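# Fetch lit-lamp tools from chest into tray, shut drawers

## Task

A lamp on the board glows beside a picture of a tool. Remove that tool from the chest, place it so it lies entirely within the tray, release it, and close all drawers completely; this makes the next lamp glow. Keep going until no lamp glows. At the end, the fetched tools stay in the tray, all other tools are in the chest, and the tray holds nothing else. Nothing may count as done if it only stays put because the robot is holding it. Finally release everything and move the grippers away.

## Robot and tools

ROBOT. Two Franka FR3 arms, left_arm and right_arm, each with a Robotiq 2F-140 two-finger gripper. The left arm's base sits at about (+0.049, +0.302, 0) and the right arm's at about (-0.010, -0.429, 0), both turned only slightly about z. Joint ranges and load limits (waist and shoulder 20 N m, upper arm roll and elbow 18, forearm roll and both wrist joints 12) are given; a held object's weight adds to the load. If a joint hits its limit under contact, that arm freezes for 10 s and the rest of the call is skipped.

FRAME. Everything uses one scene frame: origin on the table top between the arms, +z up, +x away from the robot over the table, +y toward the left arm. The arm names do not correspond to image sides. Positions are in metres; orientations are quaternions written w, x, y, z. Each gripper's fingers point along its own +z and close along its own y. The reported end_effector_position is the point between the pads when shut; closed fingertips extend about 33 mm past it (9 mm when wide open), and closing pushes the tips about 24 mm further out, so keep that margin above surfaces. Reported hand positions can be somewhat off, more so at long reach.

THE ROW. Every command uses a row of 20 numbers: for left_arm x, y, z, qw, qx, qy, qz, then gripper position, force_limit, speed; then the same ten for right_arm. The seven pose numbers are an absolute target for that gripper in the scene frame, not an offset. The last three per arm are each in [-1, 1]. position: +1 fully open (140 mm), about -0.8 where the pads touch, -1 closes until blocked. force_limit: about 14 N at -1, 60 N at 0, 107 N at +1. speed: about 30 mm/s at -1, 140 at 0, 250 at +1. Repeating an arm's previous last three numbers leaves its gripper alone; a 0 is a real command. To hold an arm still, resend its exact last reported pose plus its gripper numbers. To keep a hand's orientation, resend the same quaternion you intended, not the drifted one from the result.

TOOLS.
execute_actions(actions): a list of actions; each action is up to 15 rows, one per 1/30 s step, the final row repeated to fill 15 steps. An empty list just returns the current state and images. Per step the commanded pose is clipped to within 70 mm and 16 degrees of the measured pose, so far targets take several actions. An action is rejected for both arms if any target lies more than 0.6 m from the gripper's start position along any of that gripper's axes; if the first action fails this or any action is malformed, nothing runs.
move(target, speed, blocking): target is one 20-number row; each gripper travels in a straight line to its pose, all arriving together, lasting 0.5 to 10 s (cut off at 10 s). speed is the path's top speed in m/s, 0.002 to 0.5, default 0.25; rotation up to twice that in rad/s. Grippers can lag, wander and overshoot, especially with the arm near straight. Faster moves hit harder, and targets set deeper past a contact push harder. Finger numbers are applied at the start. With blocking=false the result comes after 0.5 s; then use wait or stop before sending more motion.
wait(seconds): 0 to 10; lets the scene run with commands held; returns early when a running move finishes.
stop(): brakes a running move; needs stopping distance; fingers keep moving.
zoom_image(camera, region): closer look at [x0, y0, x1, y1] pixels (max 504x504) of cam_head_left, cam_head_right, cam_left_wrist or cam_right_wrist (each 896x504).
read_manual(section): licence texts only.
finished_scene(scene): ends the current scene, given its number; irreversible. Call it only once the goal holds with the robot let go.

RESULTS. Each result shows left_arm and right_arm pose, Hand target lines (the pose now being driven toward), gripper position_measured (counts: 3 open, 230 pads together) and object_status: 0 moving, 1 blocked while opening, 2 blocked while closing (a grip), 3 reached or pads met (thin items may still be held). After closing with -1, check for 2. To squeeze harder while gripping, raise force_limit and nudge position, e.g. -1 to -0.98. Execute results list step readings; HELD marks steps where that arm's command was cut back. A "pose unreachable" line means clearance checks altered that arm's command. The move line reports the ending: done, off_target, moving, held or fault, plus limits (paced means the sent pose was clipped; held means some steps were blocked, after which the arm may surge). Distances to each pose are given. MOTOR HOT warns of heating from holding loads; an OVER-TEMPERATURE FAULT brakes the arm until it cools. Camera calibrations (K, distortion, T_world_to_cam) are supplied and may be slightly off.

AVOID. Dropping tools, knocking anything off the table, slamming, or shoving hard; the arms colliding or pressing each other; torque faults. Something may occasionally tug a held part or push loose objects, so grip firmly and recheck. Leave drawers fully shut and the tray containing only fetched tools.

Each tool is called after "Emit:" as name([rows], argument=value, ...), one row to a line, values as JSON.

## Session

Emit:
execute_actions(actions=[])

Scene clock: 0.00 s.
left_arm: end_effector_position=(+0.4723, +0.6244, +0.1691) position_measured=3 object_status=3 end_effector_quat_wxyz=(+0.522, -0.292, +0.785, -0.158) | right_arm: end_effector_position=(+0.3999, -0.3918, +0.3132) position_measured=3 object_status=3 end_effector_quat_wxyz=(+0.064, +0.994, -0.048, +0.080)
Joint positions: left_arm=[-0.6   -1.039  1.923 -2.818  0.876  3.419  1.651] | right_arm=[ 0.292 -0.595 -0.019 -2.443 -0.19   1.966 -1.202]
Joint velocities: left_arm=[-0.    -0.001  0.002 -0.001 -0.     0.    -0.001] | right_arm=[ 0.001 -0.     0.    -0.    -0.    -0.001 -0.001]
Hand target (left_arm): +0.472, +0.624, +0.169; +0.522, -0.292, +0.785, -0.158
Hand target (right_arm): +0.400, -0.392, +0.313; +0.064, +0.994, -0.048, +0.080

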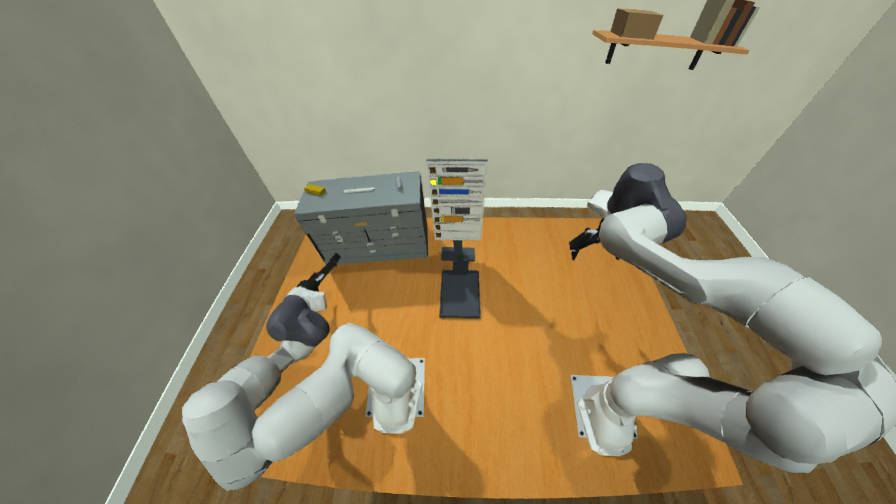

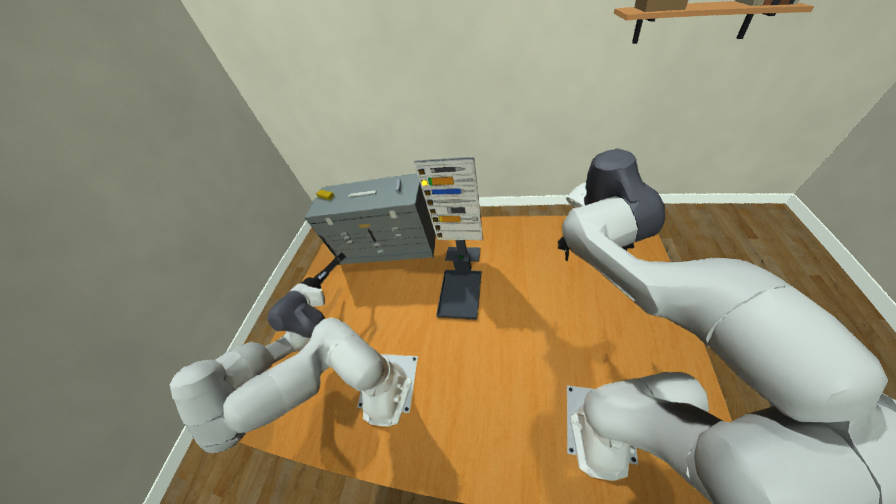

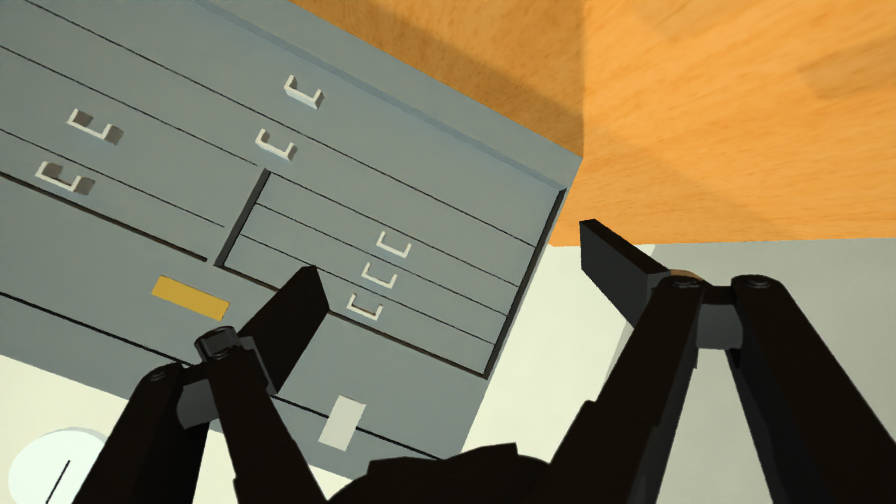

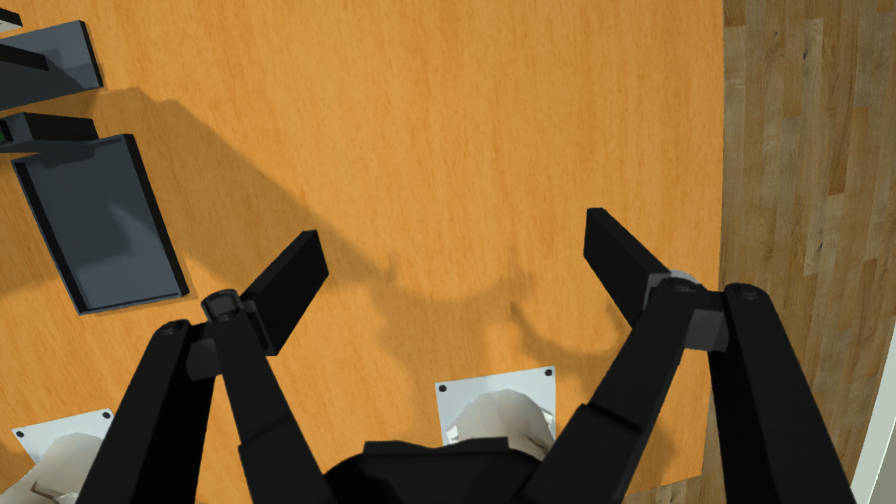

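Emit:
zoom_image(camera="cam_head_left", region=[280, 150, 500, 330])

Region (280, 150, 500, 330) of cam_head_left's 896x504 image, scaled by 2.291, with more detail than that image has; it fills the top 412 rows of this view, and the rest is white.

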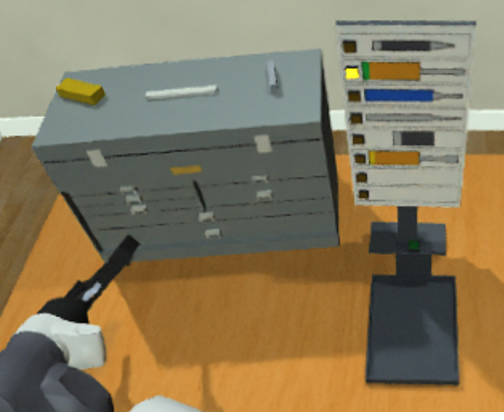

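Emit:
move(target=[0.48,0.603,0.216,-0.0247,0.7067,0.0247,0.7067,-0.03,0,0,0.4,-0.392,0.313,0.064,0.994,-0.048,0.08,1,0,0], speed=0.4)

Scene clock: 5.20 s.
left_arm: end_effector_position=(+0.4780, +0.6039, +0.2105) position_measured=132 object_status=3 end_effector_quat_wxyz=(-0.028, +0.714, +0.019, +0.699) | right_arm: end_effector_position=(+0.3999, -0.3918, +0.3132) position_measured=3 object_status=3 end_effector_quat_wxyz=(+0.064, +0.994, -0.048, +0.080)
Joint positions: left_arm=[-0.354 -1.75   1.809 -2.907 -0.546  3.332  0.838] | right_arm=[ 0.292 -0.595 -0.019 -2.443 -0.19   1.966 -1.202]
Joint velocities: left_arm=[ 0.001 -0.001 -0.003 -0.    -0.013  0.009 -0.009] | right_arm=[ 0.001 -0.001  0.     0.001  0.001 -0.001  0.001]
Hand target (left_arm): +0.478, +0.604, +0.211; -0.024, +0.714, +0.024, +0.699
Hand target (right_arm): +0.400, -0.392, +0.313; +0.064, +0.994, -0.048, +0.080
Off the commanded pose (left_arm): 0.006 m, 1 deg.
Off the commanded pose (right_arm): 0.000 m, 0 deg.
move: off_target (left_arm)
camera_calibration (this result's frames):
cam_left_wrist: T_world_to_cam=[[0.0529201, -0.97938, -0.19497, 0.603188], [-0.37199, 0.161858, -0.914016, 0.283969], [0.926727, 0.120897, -0.355754, -0.257922], [0, 0, 0, 1]] pos_world=[0.312736, 0.57597, 0.285399]
cam_right_wrist: T_world_to_cam=[[-0.204422, -0.976555, 0.0674648, -0.322783], [-0.931119, 0.215251, 0.294421, 0.362633], [-0.30204, -0.00263172, -0.953292, 0.598496], [0, 0, 0, 1]] pos_world=[0.452441, -0.391697, 0.485551]

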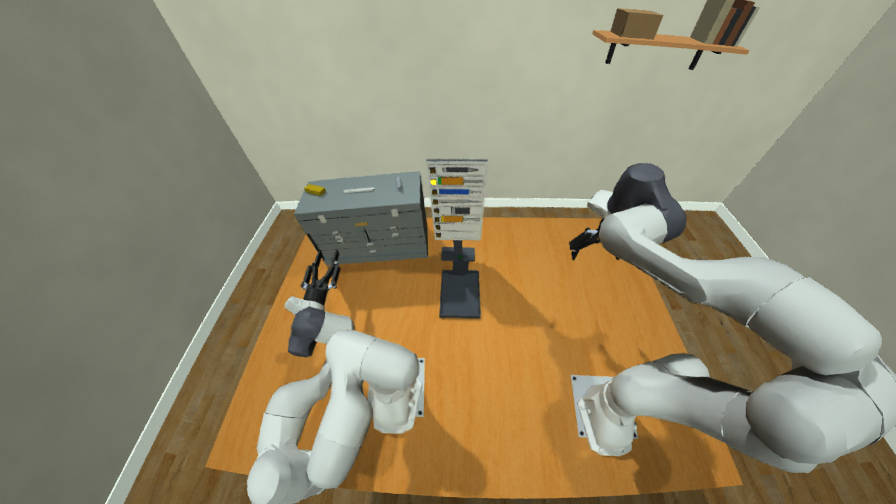

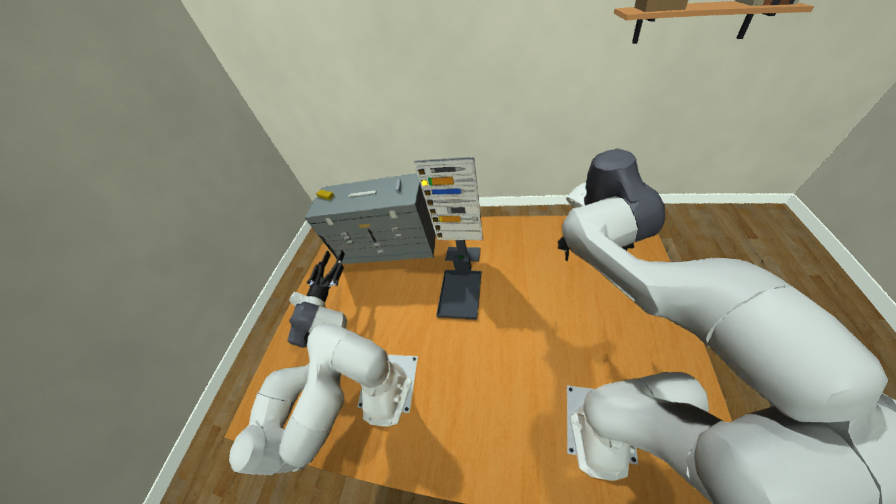

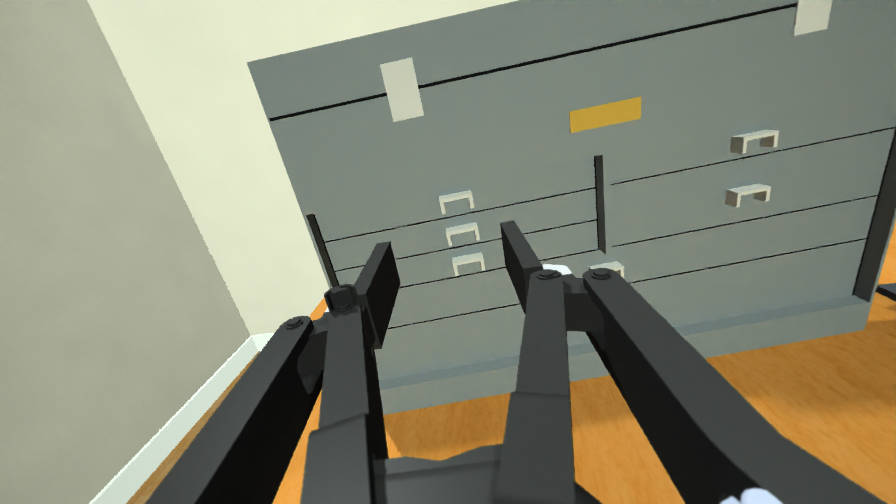

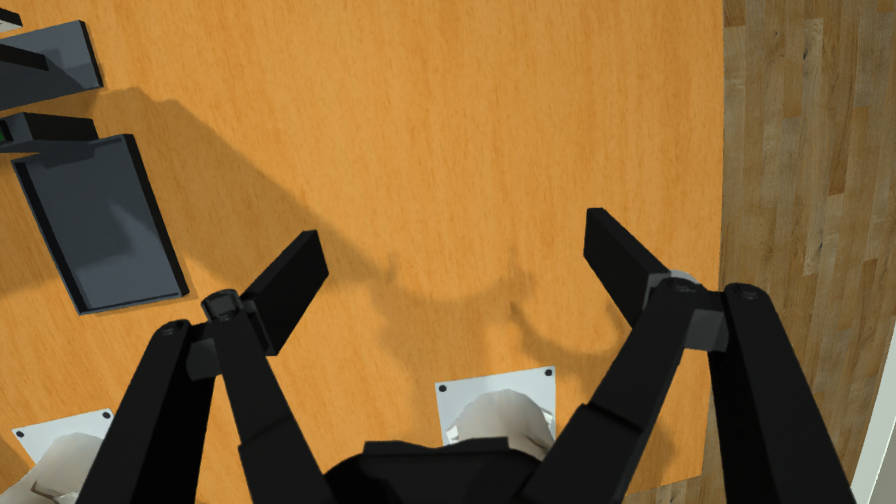

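Emit:
move(target=[0.40,0.45,0.45,0,1,0,0,-0.03,0,0,0.4,-0.392,0.313,0.064,0.994,-0.048,0.08,1,0,0], speed=0.4)

Emit:
move(target=[0.50,0.603,0.28,-0.0148,0.9055,0.0316,0.4227,-0.03,0,0,0.4,-0.392,0.313,0.064,0.994,-0.048,0.08,1,0,0], speed=0.4)

Scene clock: 7.80 s.
left_arm: end_effector_position=(+0.4728, +0.5823, +0.2448) position_measured=132 object_status=3 end_effector_quat_wxyz=(-0.059, +0.754, -0.028, +0.654) | right_arm: end_effector_position=(+0.3999, -0.3918, +0.3132) position_measured=3 object_status=3 end_effector_quat_wxyz=(+0.064, +0.994, -0.048, +0.080)
Joint positions: left_arm=[-0.389 -1.6    1.547 -2.994 -0.656  3.429  0.752] | right_arm=[ 0.292 -0.595 -0.019 -2.443 -0.19   1.966 -1.202]
Joint velocities: left_arm=[ 0.001  0.    -0.001  0.001  0.001  0.    -0.   ] | right_arm=[ 0.    -0.001 -0.002 -0.    -0.001 -0.    -0.   ]
Hand target (left_arm): +0.472, +0.584, +0.245; -0.060, +0.753, -0.027, +0.655
Hand target (right_arm): +0.400, -0.392, +0.313; +0.064, +0.994, -0.048, +0.080
Off the commanded pose (left_arm): 0.255 m, 82 deg; position and orientation clipped at the last step of the last action.
Off the commanded pose (right_arm): 0.000 m, 0 deg.
move: held (left_arm); limits=paced,held; held on 58 of 69 steps (left_arm), including the last (left_arm)
pose unreachable (left arm): on one or more control steps of this call, first in action 0 (counted from 0), this arm could not follow its commanded pose, so it was not sent that pose on those steps. On the call's last step it was still not sent that pose. It may still have moved: this result reports where it is.
cause: the commanded pose would bring two parts of the arm too close to each other (joints 3 (upper arm roll) to 5 (forearm roll) lie between them).
camera_calibration (this result's frames):
cam_left_wrist: T_world_to_cam=[[-0.000651841, -0.953781, -0.300501, 0.625277], [-0.47652, 0.264486, -0.838436, 0.288049], [0.879163, 0.142648, -0.454668, -0.204172], [0, 0, 0, 1]] pos_world=[0.31717, 0.549318, 0.336577]
cam_right_wrist: T_world_to_cam=[[-0.204422, -0.976555, 0.0674648, -0.322783], [-0.931119, 0.215251, 0.294421, 0.362633], [-0.30204, -0.00263166, -0.953292, 0.598496], [0, 0, 0, 1]] pos_world=[0.452441, -0.391697, 0.485551]

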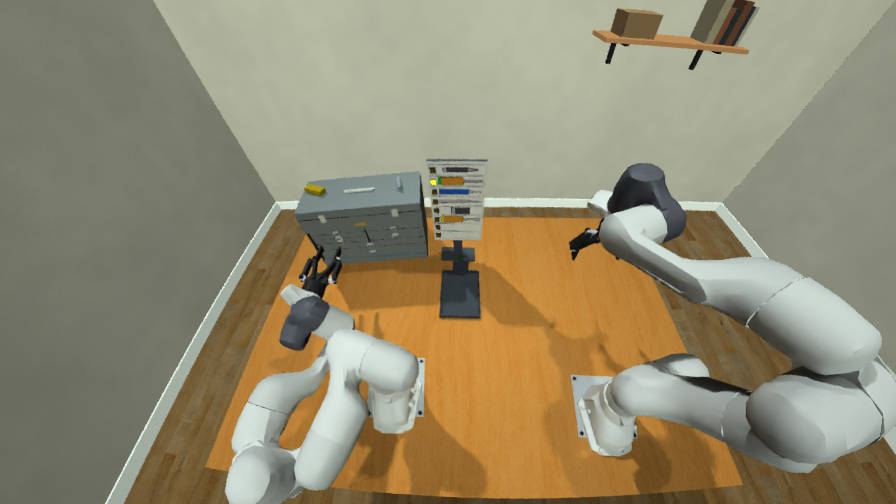

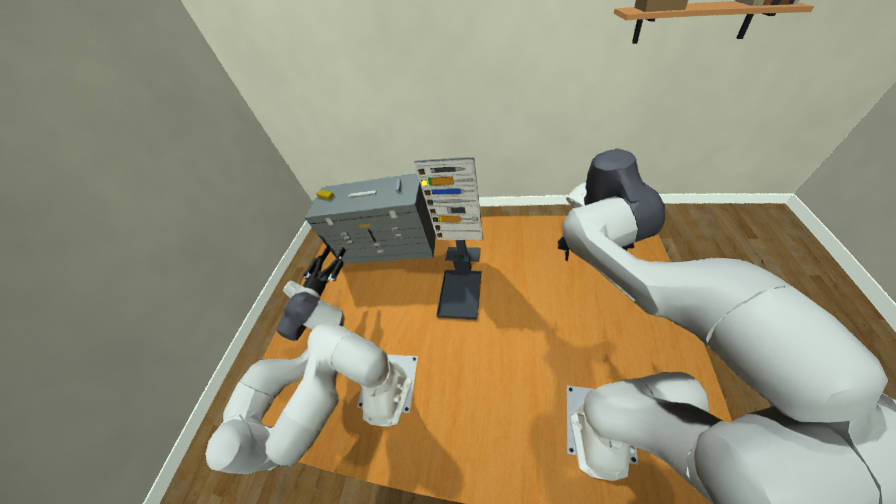

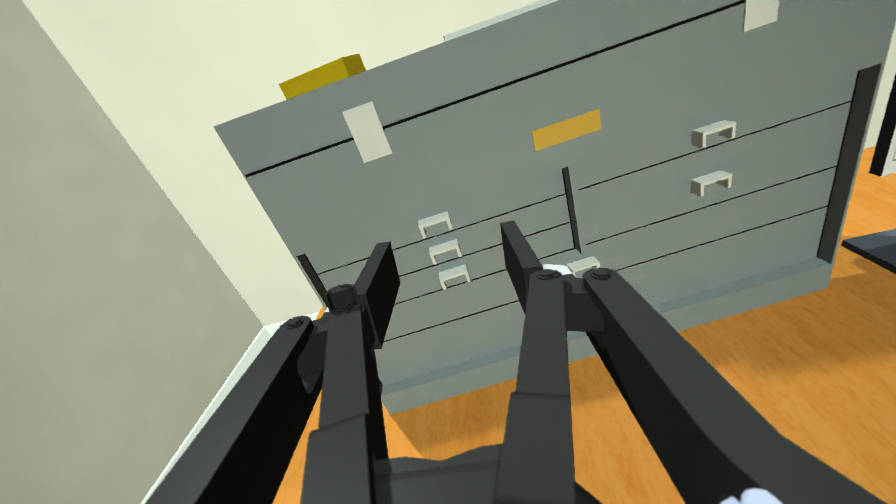

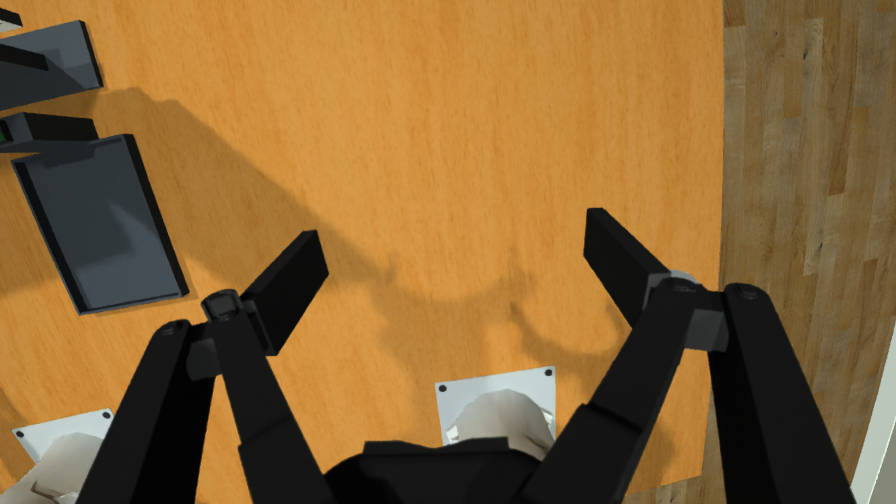

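Scene clock: 11.43 s.
left_arm: end_effector_position=(+0.4979, +0.6071, +0.2840) position_measured=132 object_status=3 end_effector_quat_wxyz=(-0.027, +0.904, +0.027, +0.426) | right_arm: end_effector_position=(+0.3999, -0.3918, +0.3132) position_measured=3 object_status=3 end_effector_quat_wxyz=(+0.064, +0.994, -0.048, +0.080)
Joint positions: left_arm=[ 0.241 -0.509  0.388 -2.693 -1.046  2.81  -0.004] | right_arm=[ 0.292 -0.595 -0.019 -2.443 -0.19   1.966 -1.202]
Joint velocities: left_arm=[ 0.014  0.004 -0.012  0.002  0.001 -0.014 -0.033] | right_arm=[-0.001  0.     0.001 -0.001  0.001  0.    -0.001]
Hand target (left_arm): +0.498, +0.606, +0.284; -0.023, +0.904, +0.031, +0.425
Hand target (right_arm): +0.400, -0.392, +0.313; +0.064, +0.994, -0.048, +0.080
Off the commanded pose (left_arm): 0.006 m, 2 deg.
Off the commanded pose (right_arm): 0.000 m, 0 deg.
move: off_target (left_arm); limits=paced
camera_calibration (this result's frames):
cam_left_wrist: T_world_to_cam=[[-0.0516578, -0.985893, -0.159204, 0.665411], [-0.862036, 0.124507, -0.491317, 0.504623], [0.504208, 0.111859, -0.856307, 0.107457], [0, 0, 0, 1]] pos_world=[0.415196, 0.581175, 0.445881]
cam_right_wrist: T_world_to_cam=[[-0.204422, -0.976555, 0.0674648, -0.322783], [-0.931119, 0.215251, 0.294421, 0.362633], [-0.30204, -0.00263179, -0.953292, 0.598496], [0, 0, 0, 1]] pos_world=[0.452441, -0.391697, 0.485551]

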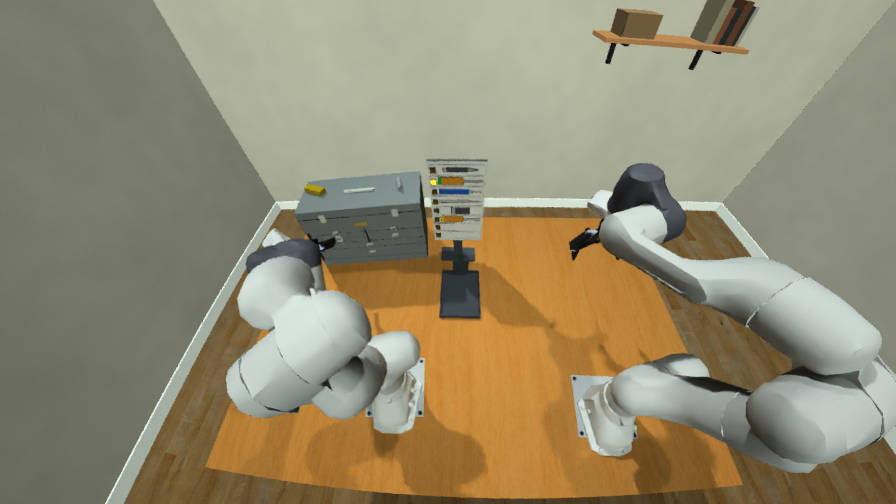

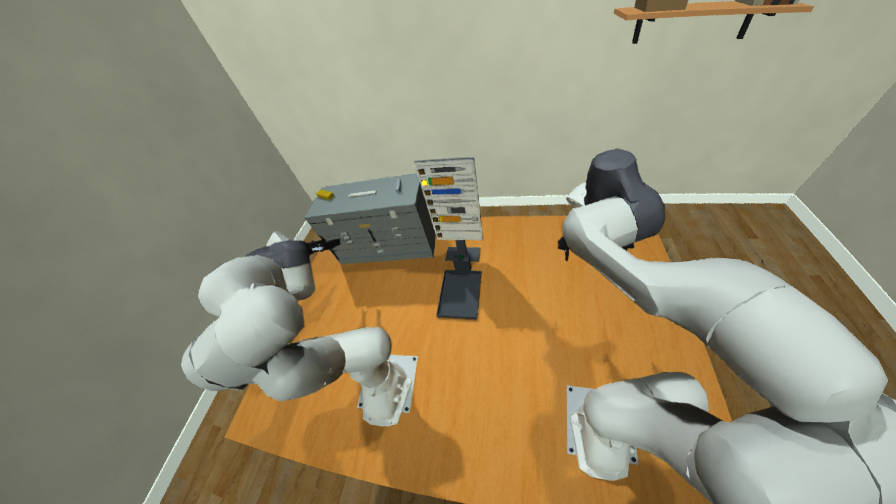

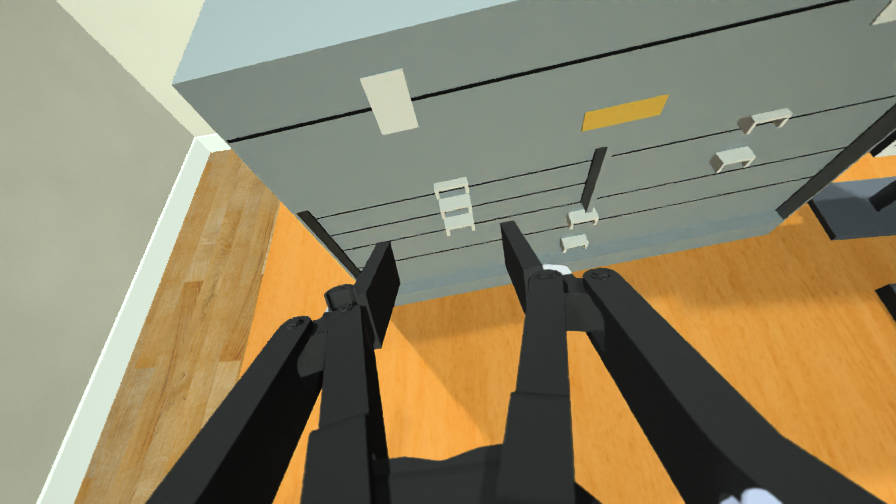

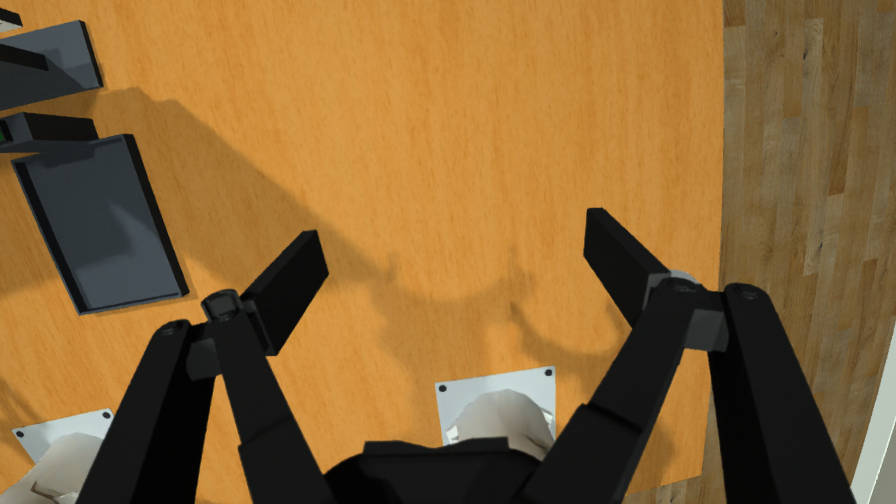

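Emit:
move(target=[0.583,0.605,0.228,-0.0148,0.9055,0.0316,0.4227,-0.03,0,0,0.4,-0.392,0.313,0.064,0.994,-0.048,0.08,1,0,0], speed=0.15)

Emit:
move(target=[0.583,0.605,0.228,-0.0148,0.9055,0.0316,0.4227,-1,0.5,0,0.4,-0.392,0.313,0.064,0.994,-0.048,0.08,1,0,0])

Scene clock: 13.20 s.
left_arm: end_effector_position=(+0.5814, +0.6040, +0.2276) position_measured=132 object_status=3 end_effector_quat_wxyz=(-0.011, +0.907, +0.039, +0.419) | right_arm: end_effector_position=(+0.3999, -0.3918, +0.3132) position_measured=3 object_status=3 end_effector_quat_wxyz=(+0.064, +0.994, -0.048, +0.080)
Joint positions: left_arm=[ 0.046 -0.159  0.447 -2.471 -1.492  2.829  0.28 ] | right_arm=[ 0.292 -0.595 -0.019 -2.443 -0.19   1.966 -1.202]
Joint velocities: left_arm=[ 0.001 -0.     0.     0.001 -0.016 -0.001  0.049] | right_arm=[-0.     0.001 -0.001  0.    -0.001 -0.     0.001]
Hand target (left_arm): +0.582, +0.604, +0.228; -0.014, +0.907, +0.032, +0.420
Hand target (right_arm): +0.400, -0.392, +0.313; +0.064, +0.994, -0.048, +0.080
Off the commanded pose (left_arm): 0.002 m, 1 deg.
Off the commanded pose (right_arm): 0.000 m, 0 deg.
move: done
camera_calibration (this result's frames):
cam_left_wrist: T_world_to_cam=[[-0.0458167, -0.991607, -0.120894, 0.649017], [-0.869847, 0.0991091, -0.483263, 0.567386], [0.491189, 0.083018, -0.867088, 0.0447949], [0, 0, 0, 1]] pos_world=[0.501272, 0.583618, 0.3915]
cam_right_wrist: T_world_to_cam=[[-0.204422, -0.976555, 0.0674649, -0.322783], [-0.931119, 0.215251, 0.294421, 0.362633], [-0.30204, -0.00263178, -0.953291, 0.598496], [0, 0, 0, 1]] pos_world=[0.452441, -0.391697, 0.485551]

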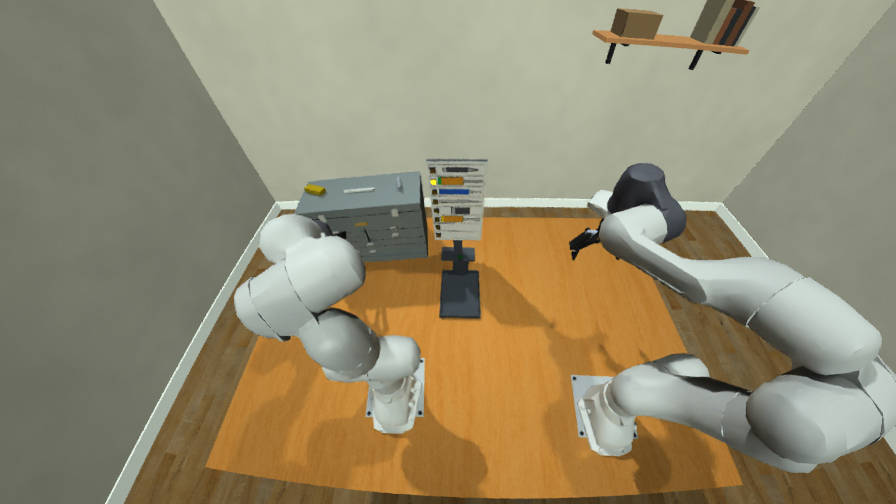

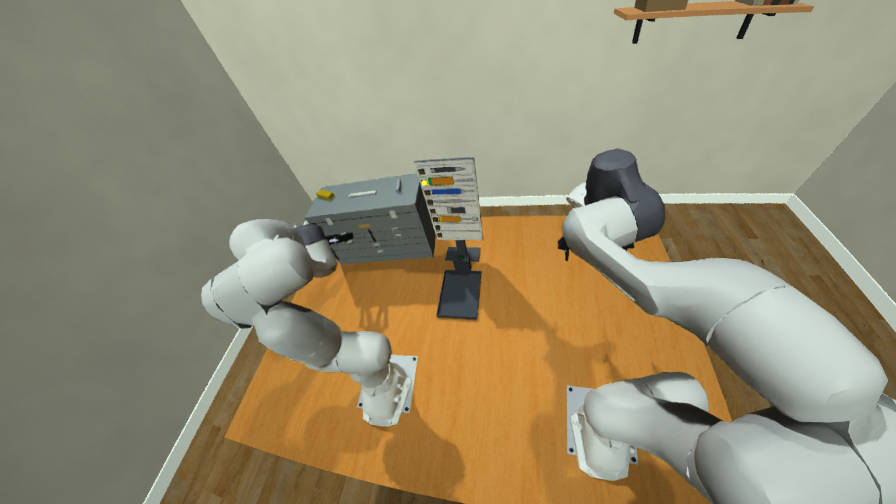

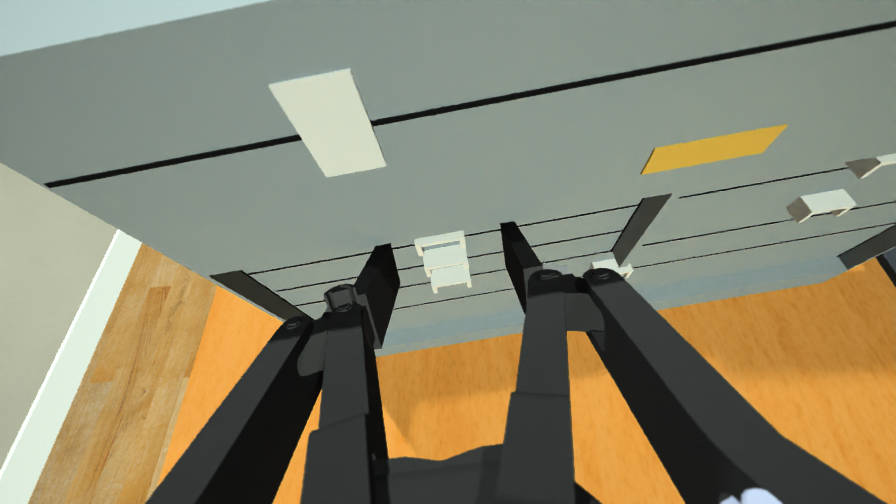

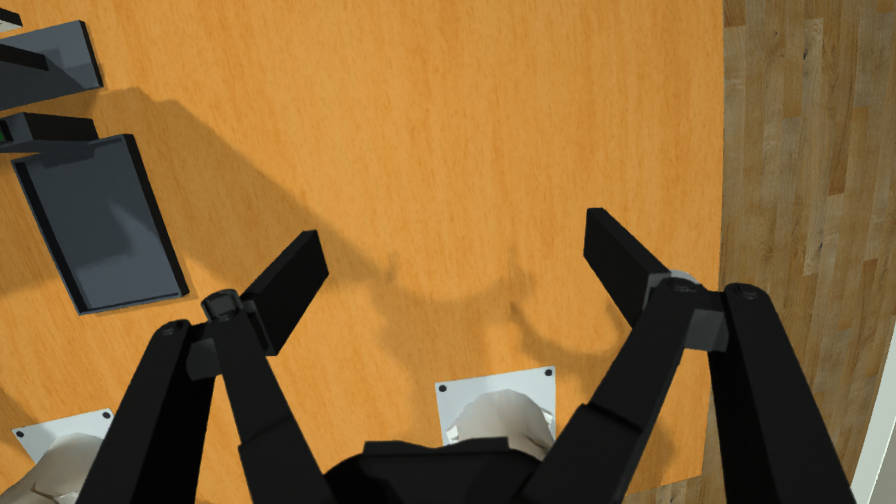

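Scene clock: 13.90 s.
left_arm: end_effector_position=(+0.5808, +0.6070, +0.2278) position_measured=196 object_status=2 end_effector_quat_wxyz=(-0.015, +0.906, +0.038, +0.421) | right_arm: end_effector_position=(+0.3999, -0.3918, +0.3132) position_measured=3 object_status=3 end_effector_quat_wxyz=(+0.064, +0.994, -0.048, +0.080)
Joint positions: left_arm=[ 0.048 -0.157  0.449 -2.469 -1.508  2.83   0.3  ] | right_arm=[ 0.292 -0.595 -0.019 -2.443 -0.19   1.966 -1.202]
Joint velocities: left_arm=[ 0.001 -0.001 -0.    -0.001 -0.009  0.     0.021] | right_arm=[-0.001 -0.001 -0.001 -0.    -0.     0.     0.001]
Hand target (left_arm): +0.583, +0.605, +0.228; -0.015, +0.906, +0.032, +0.422
Hand target (right_arm): +0.400, -0.392, +0.313; +0.064, +0.994, -0.048, +0.080
Off the commanded pose (left_arm): 0.003 m, 1 deg.
Off the commanded pose (right_arm): 0.000 m, 0 deg.
move: done
camera_calibration (this result's frames):
cam_left_wrist: T_world_to_cam=[[-0.0428505, -0.990902, -0.127578, 0.651439], [-0.86825, 0.100109, -0.485922, 0.565685], [0.494273, 0.0899476, -0.864641, 0.0384724], [0, 0, 0, 1]] pos_world=[0.500054, 0.585422, 0.391253]
cam_right_wrist: T_world_to_cam=[[-0.204422, -0.976555, 0.0674649, -0.322783], [-0.931119, 0.215251, 0.294421, 0.362633], [-0.302041, -0.00263183, -0.953291, 0.598496], [0, 0, 0, 1]] pos_world=[0.452441, -0.391697, 0.485551]

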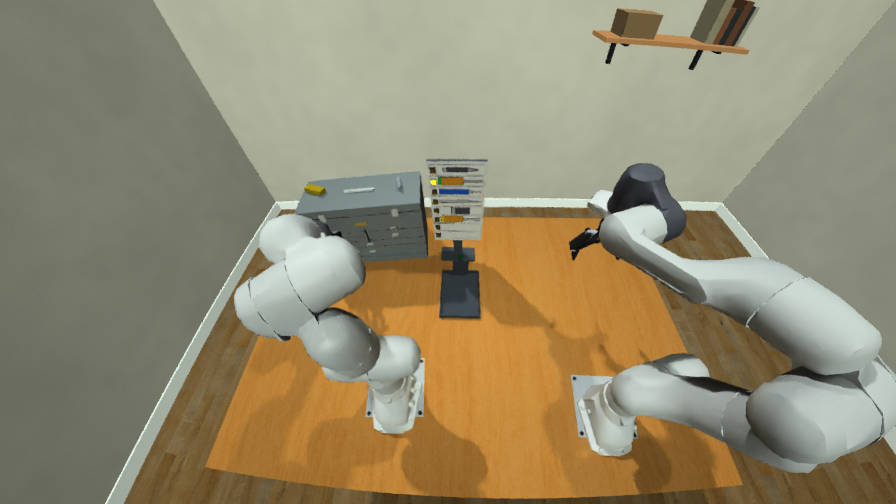

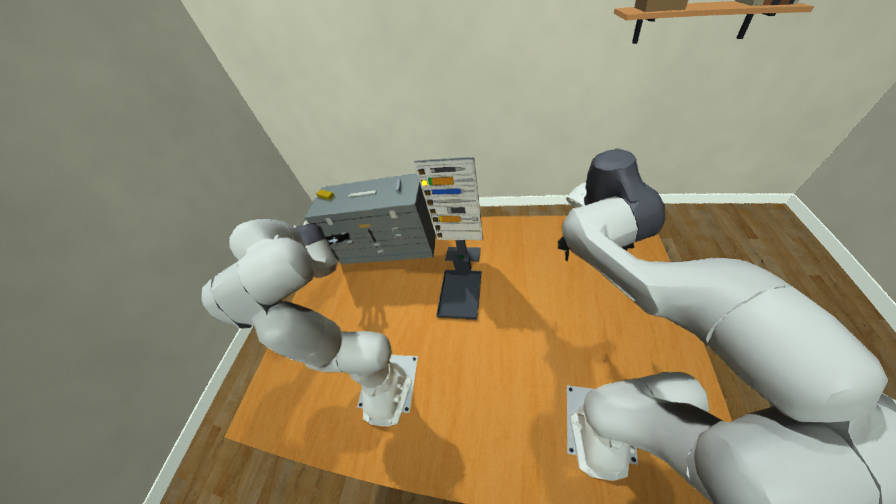

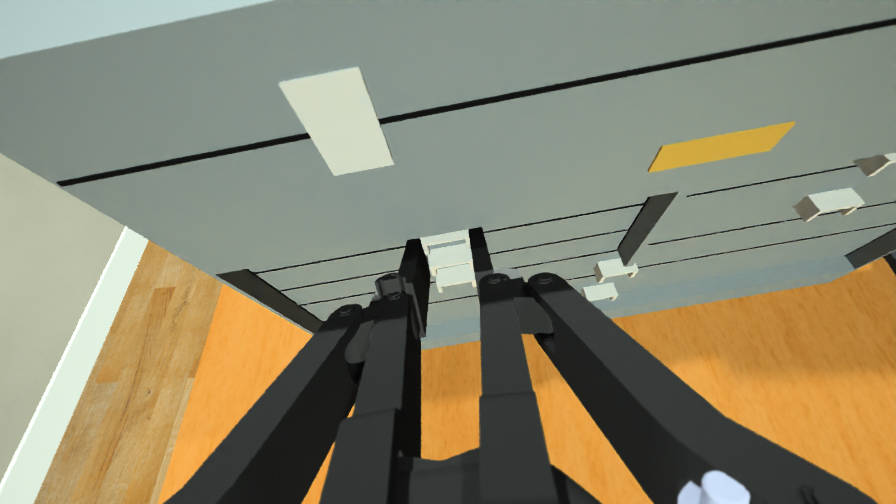

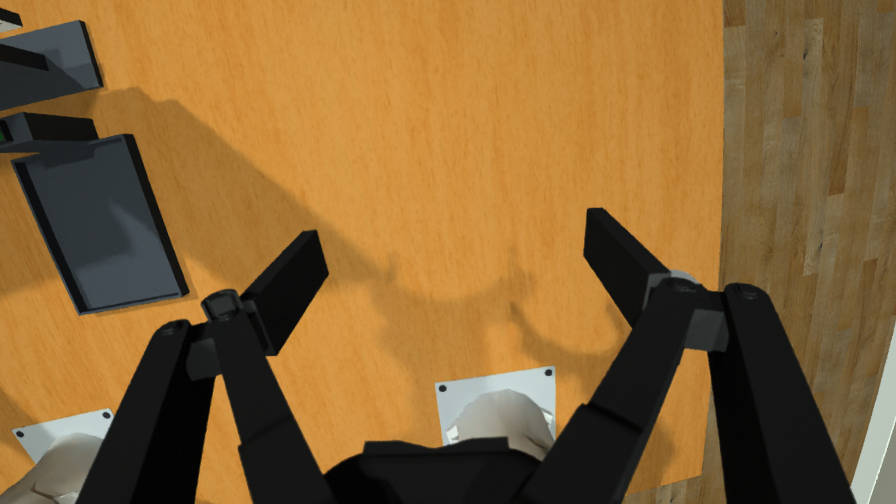

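Pull 0.17 m.

Emit:
move(target=[0.412,0.595,0.228,-0.0148,0.9055,0.0316,0.4227,-1,0.5,0,0.4,-0.392,0.313,0.064,0.994,-0.048,0.08,1,0,0], speed=0.1)

Scene clock: 16.10 s.
left_arm: end_effector_position=(+0.4157, +0.5928, +0.2266) position_measured=196 object_status=2 end_effector_quat_wxyz=(-0.012, +0.905, +0.028, +0.425) | right_arm: end_effector_position=(+0.3999, -0.3918, +0.3132) position_measured=3 object_status=3 end_effector_quat_wxyz=(+0.064, +0.994, -0.048, +0.080)
Joint positions: left_arm=[ 0.391 -0.642  0.446 -2.893 -1.072  2.734  0.19 ] | right_arm=[ 0.292 -0.595 -0.019 -2.443 -0.19   1.966 -1.202]
Joint velocities: left_arm=[ 0.03  -0.002 -0.02  -0.     0.014 -0.02  -0.033] | right_arm=[ 0.001  0.003  0.    -0.    -0.001  0.     0.001]
Hand target (left_arm): +0.413, +0.597, +0.227; -0.016, +0.905, +0.031, +0.424
Hand target (right_arm): +0.400, -0.392, +0.313; +0.064, +0.994, -0.048, +0.080
Off the commanded pose (left_arm): 0.005 m, 1 deg.
Off the commanded pose (right_arm): 0.000 m, 0 deg.
move: off_target (left_arm)
camera_calibration (this result's frames):
cam_left_wrist: T_world_to_cam=[[-0.0632204, -0.989204, -0.132206, 0.63864], [-0.861441, 0.120976, -0.493238, 0.409682], [0.503907, 0.0827052, -0.85979, 0.119558], [0, 0, 0, 1]] pos_world=[0.333046, 0.572296, 0.389298]
cam_right_wrist: T_world_to_cam=[[-0.204422, -0.976555, 0.0674648, -0.322783], [-0.931119, 0.215251, 0.294421, 0.362633], [-0.30204, -0.00263173, -0.953292, 0.598496], [0, 0, 0, 1]] pos_world=[0.452441, -0.391697, 0.485551]

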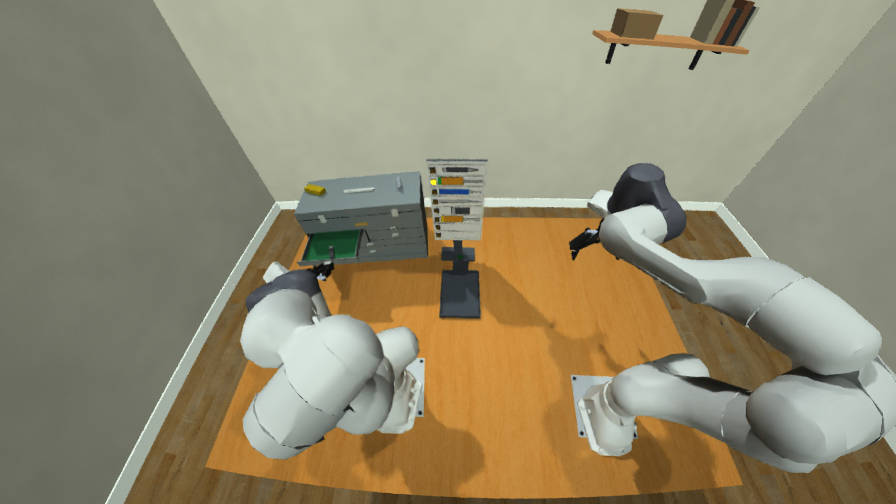

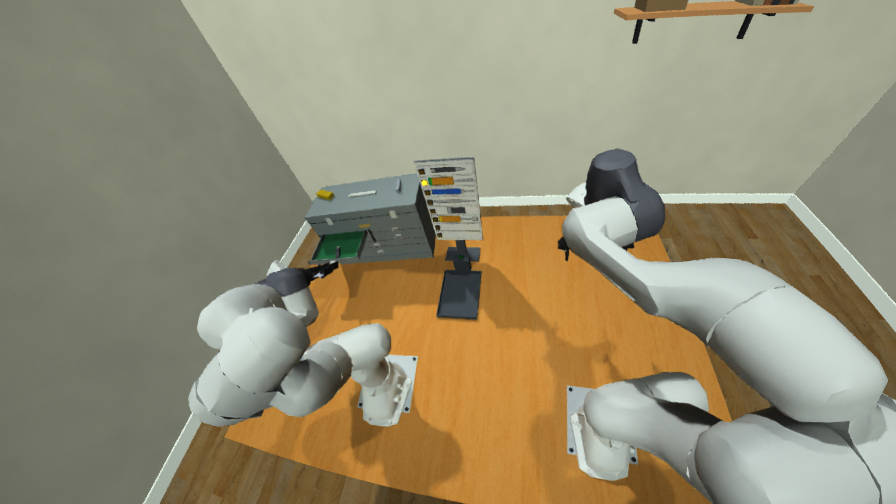

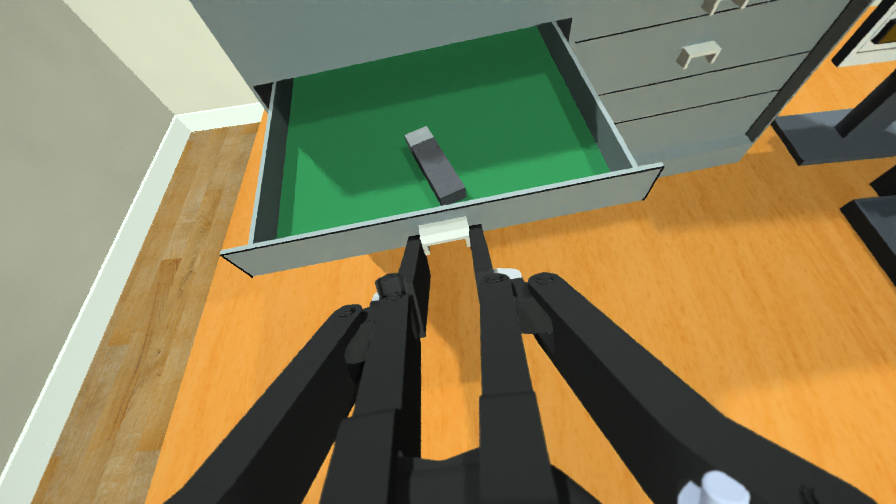

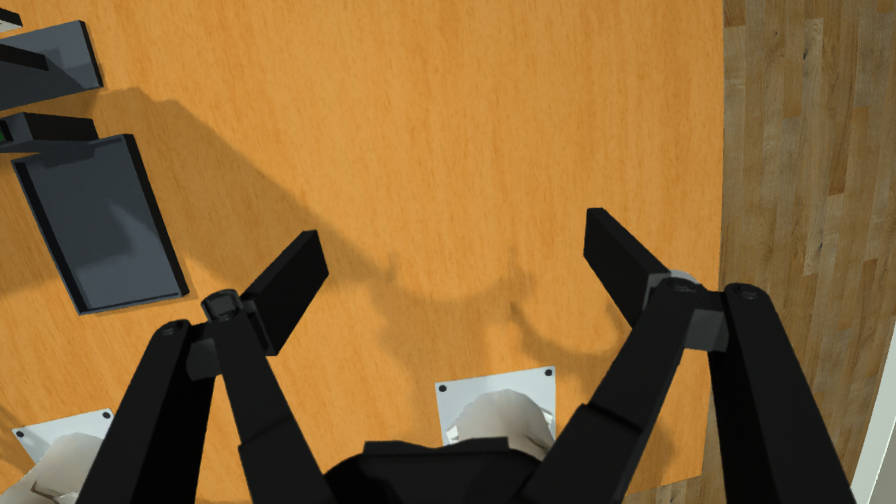

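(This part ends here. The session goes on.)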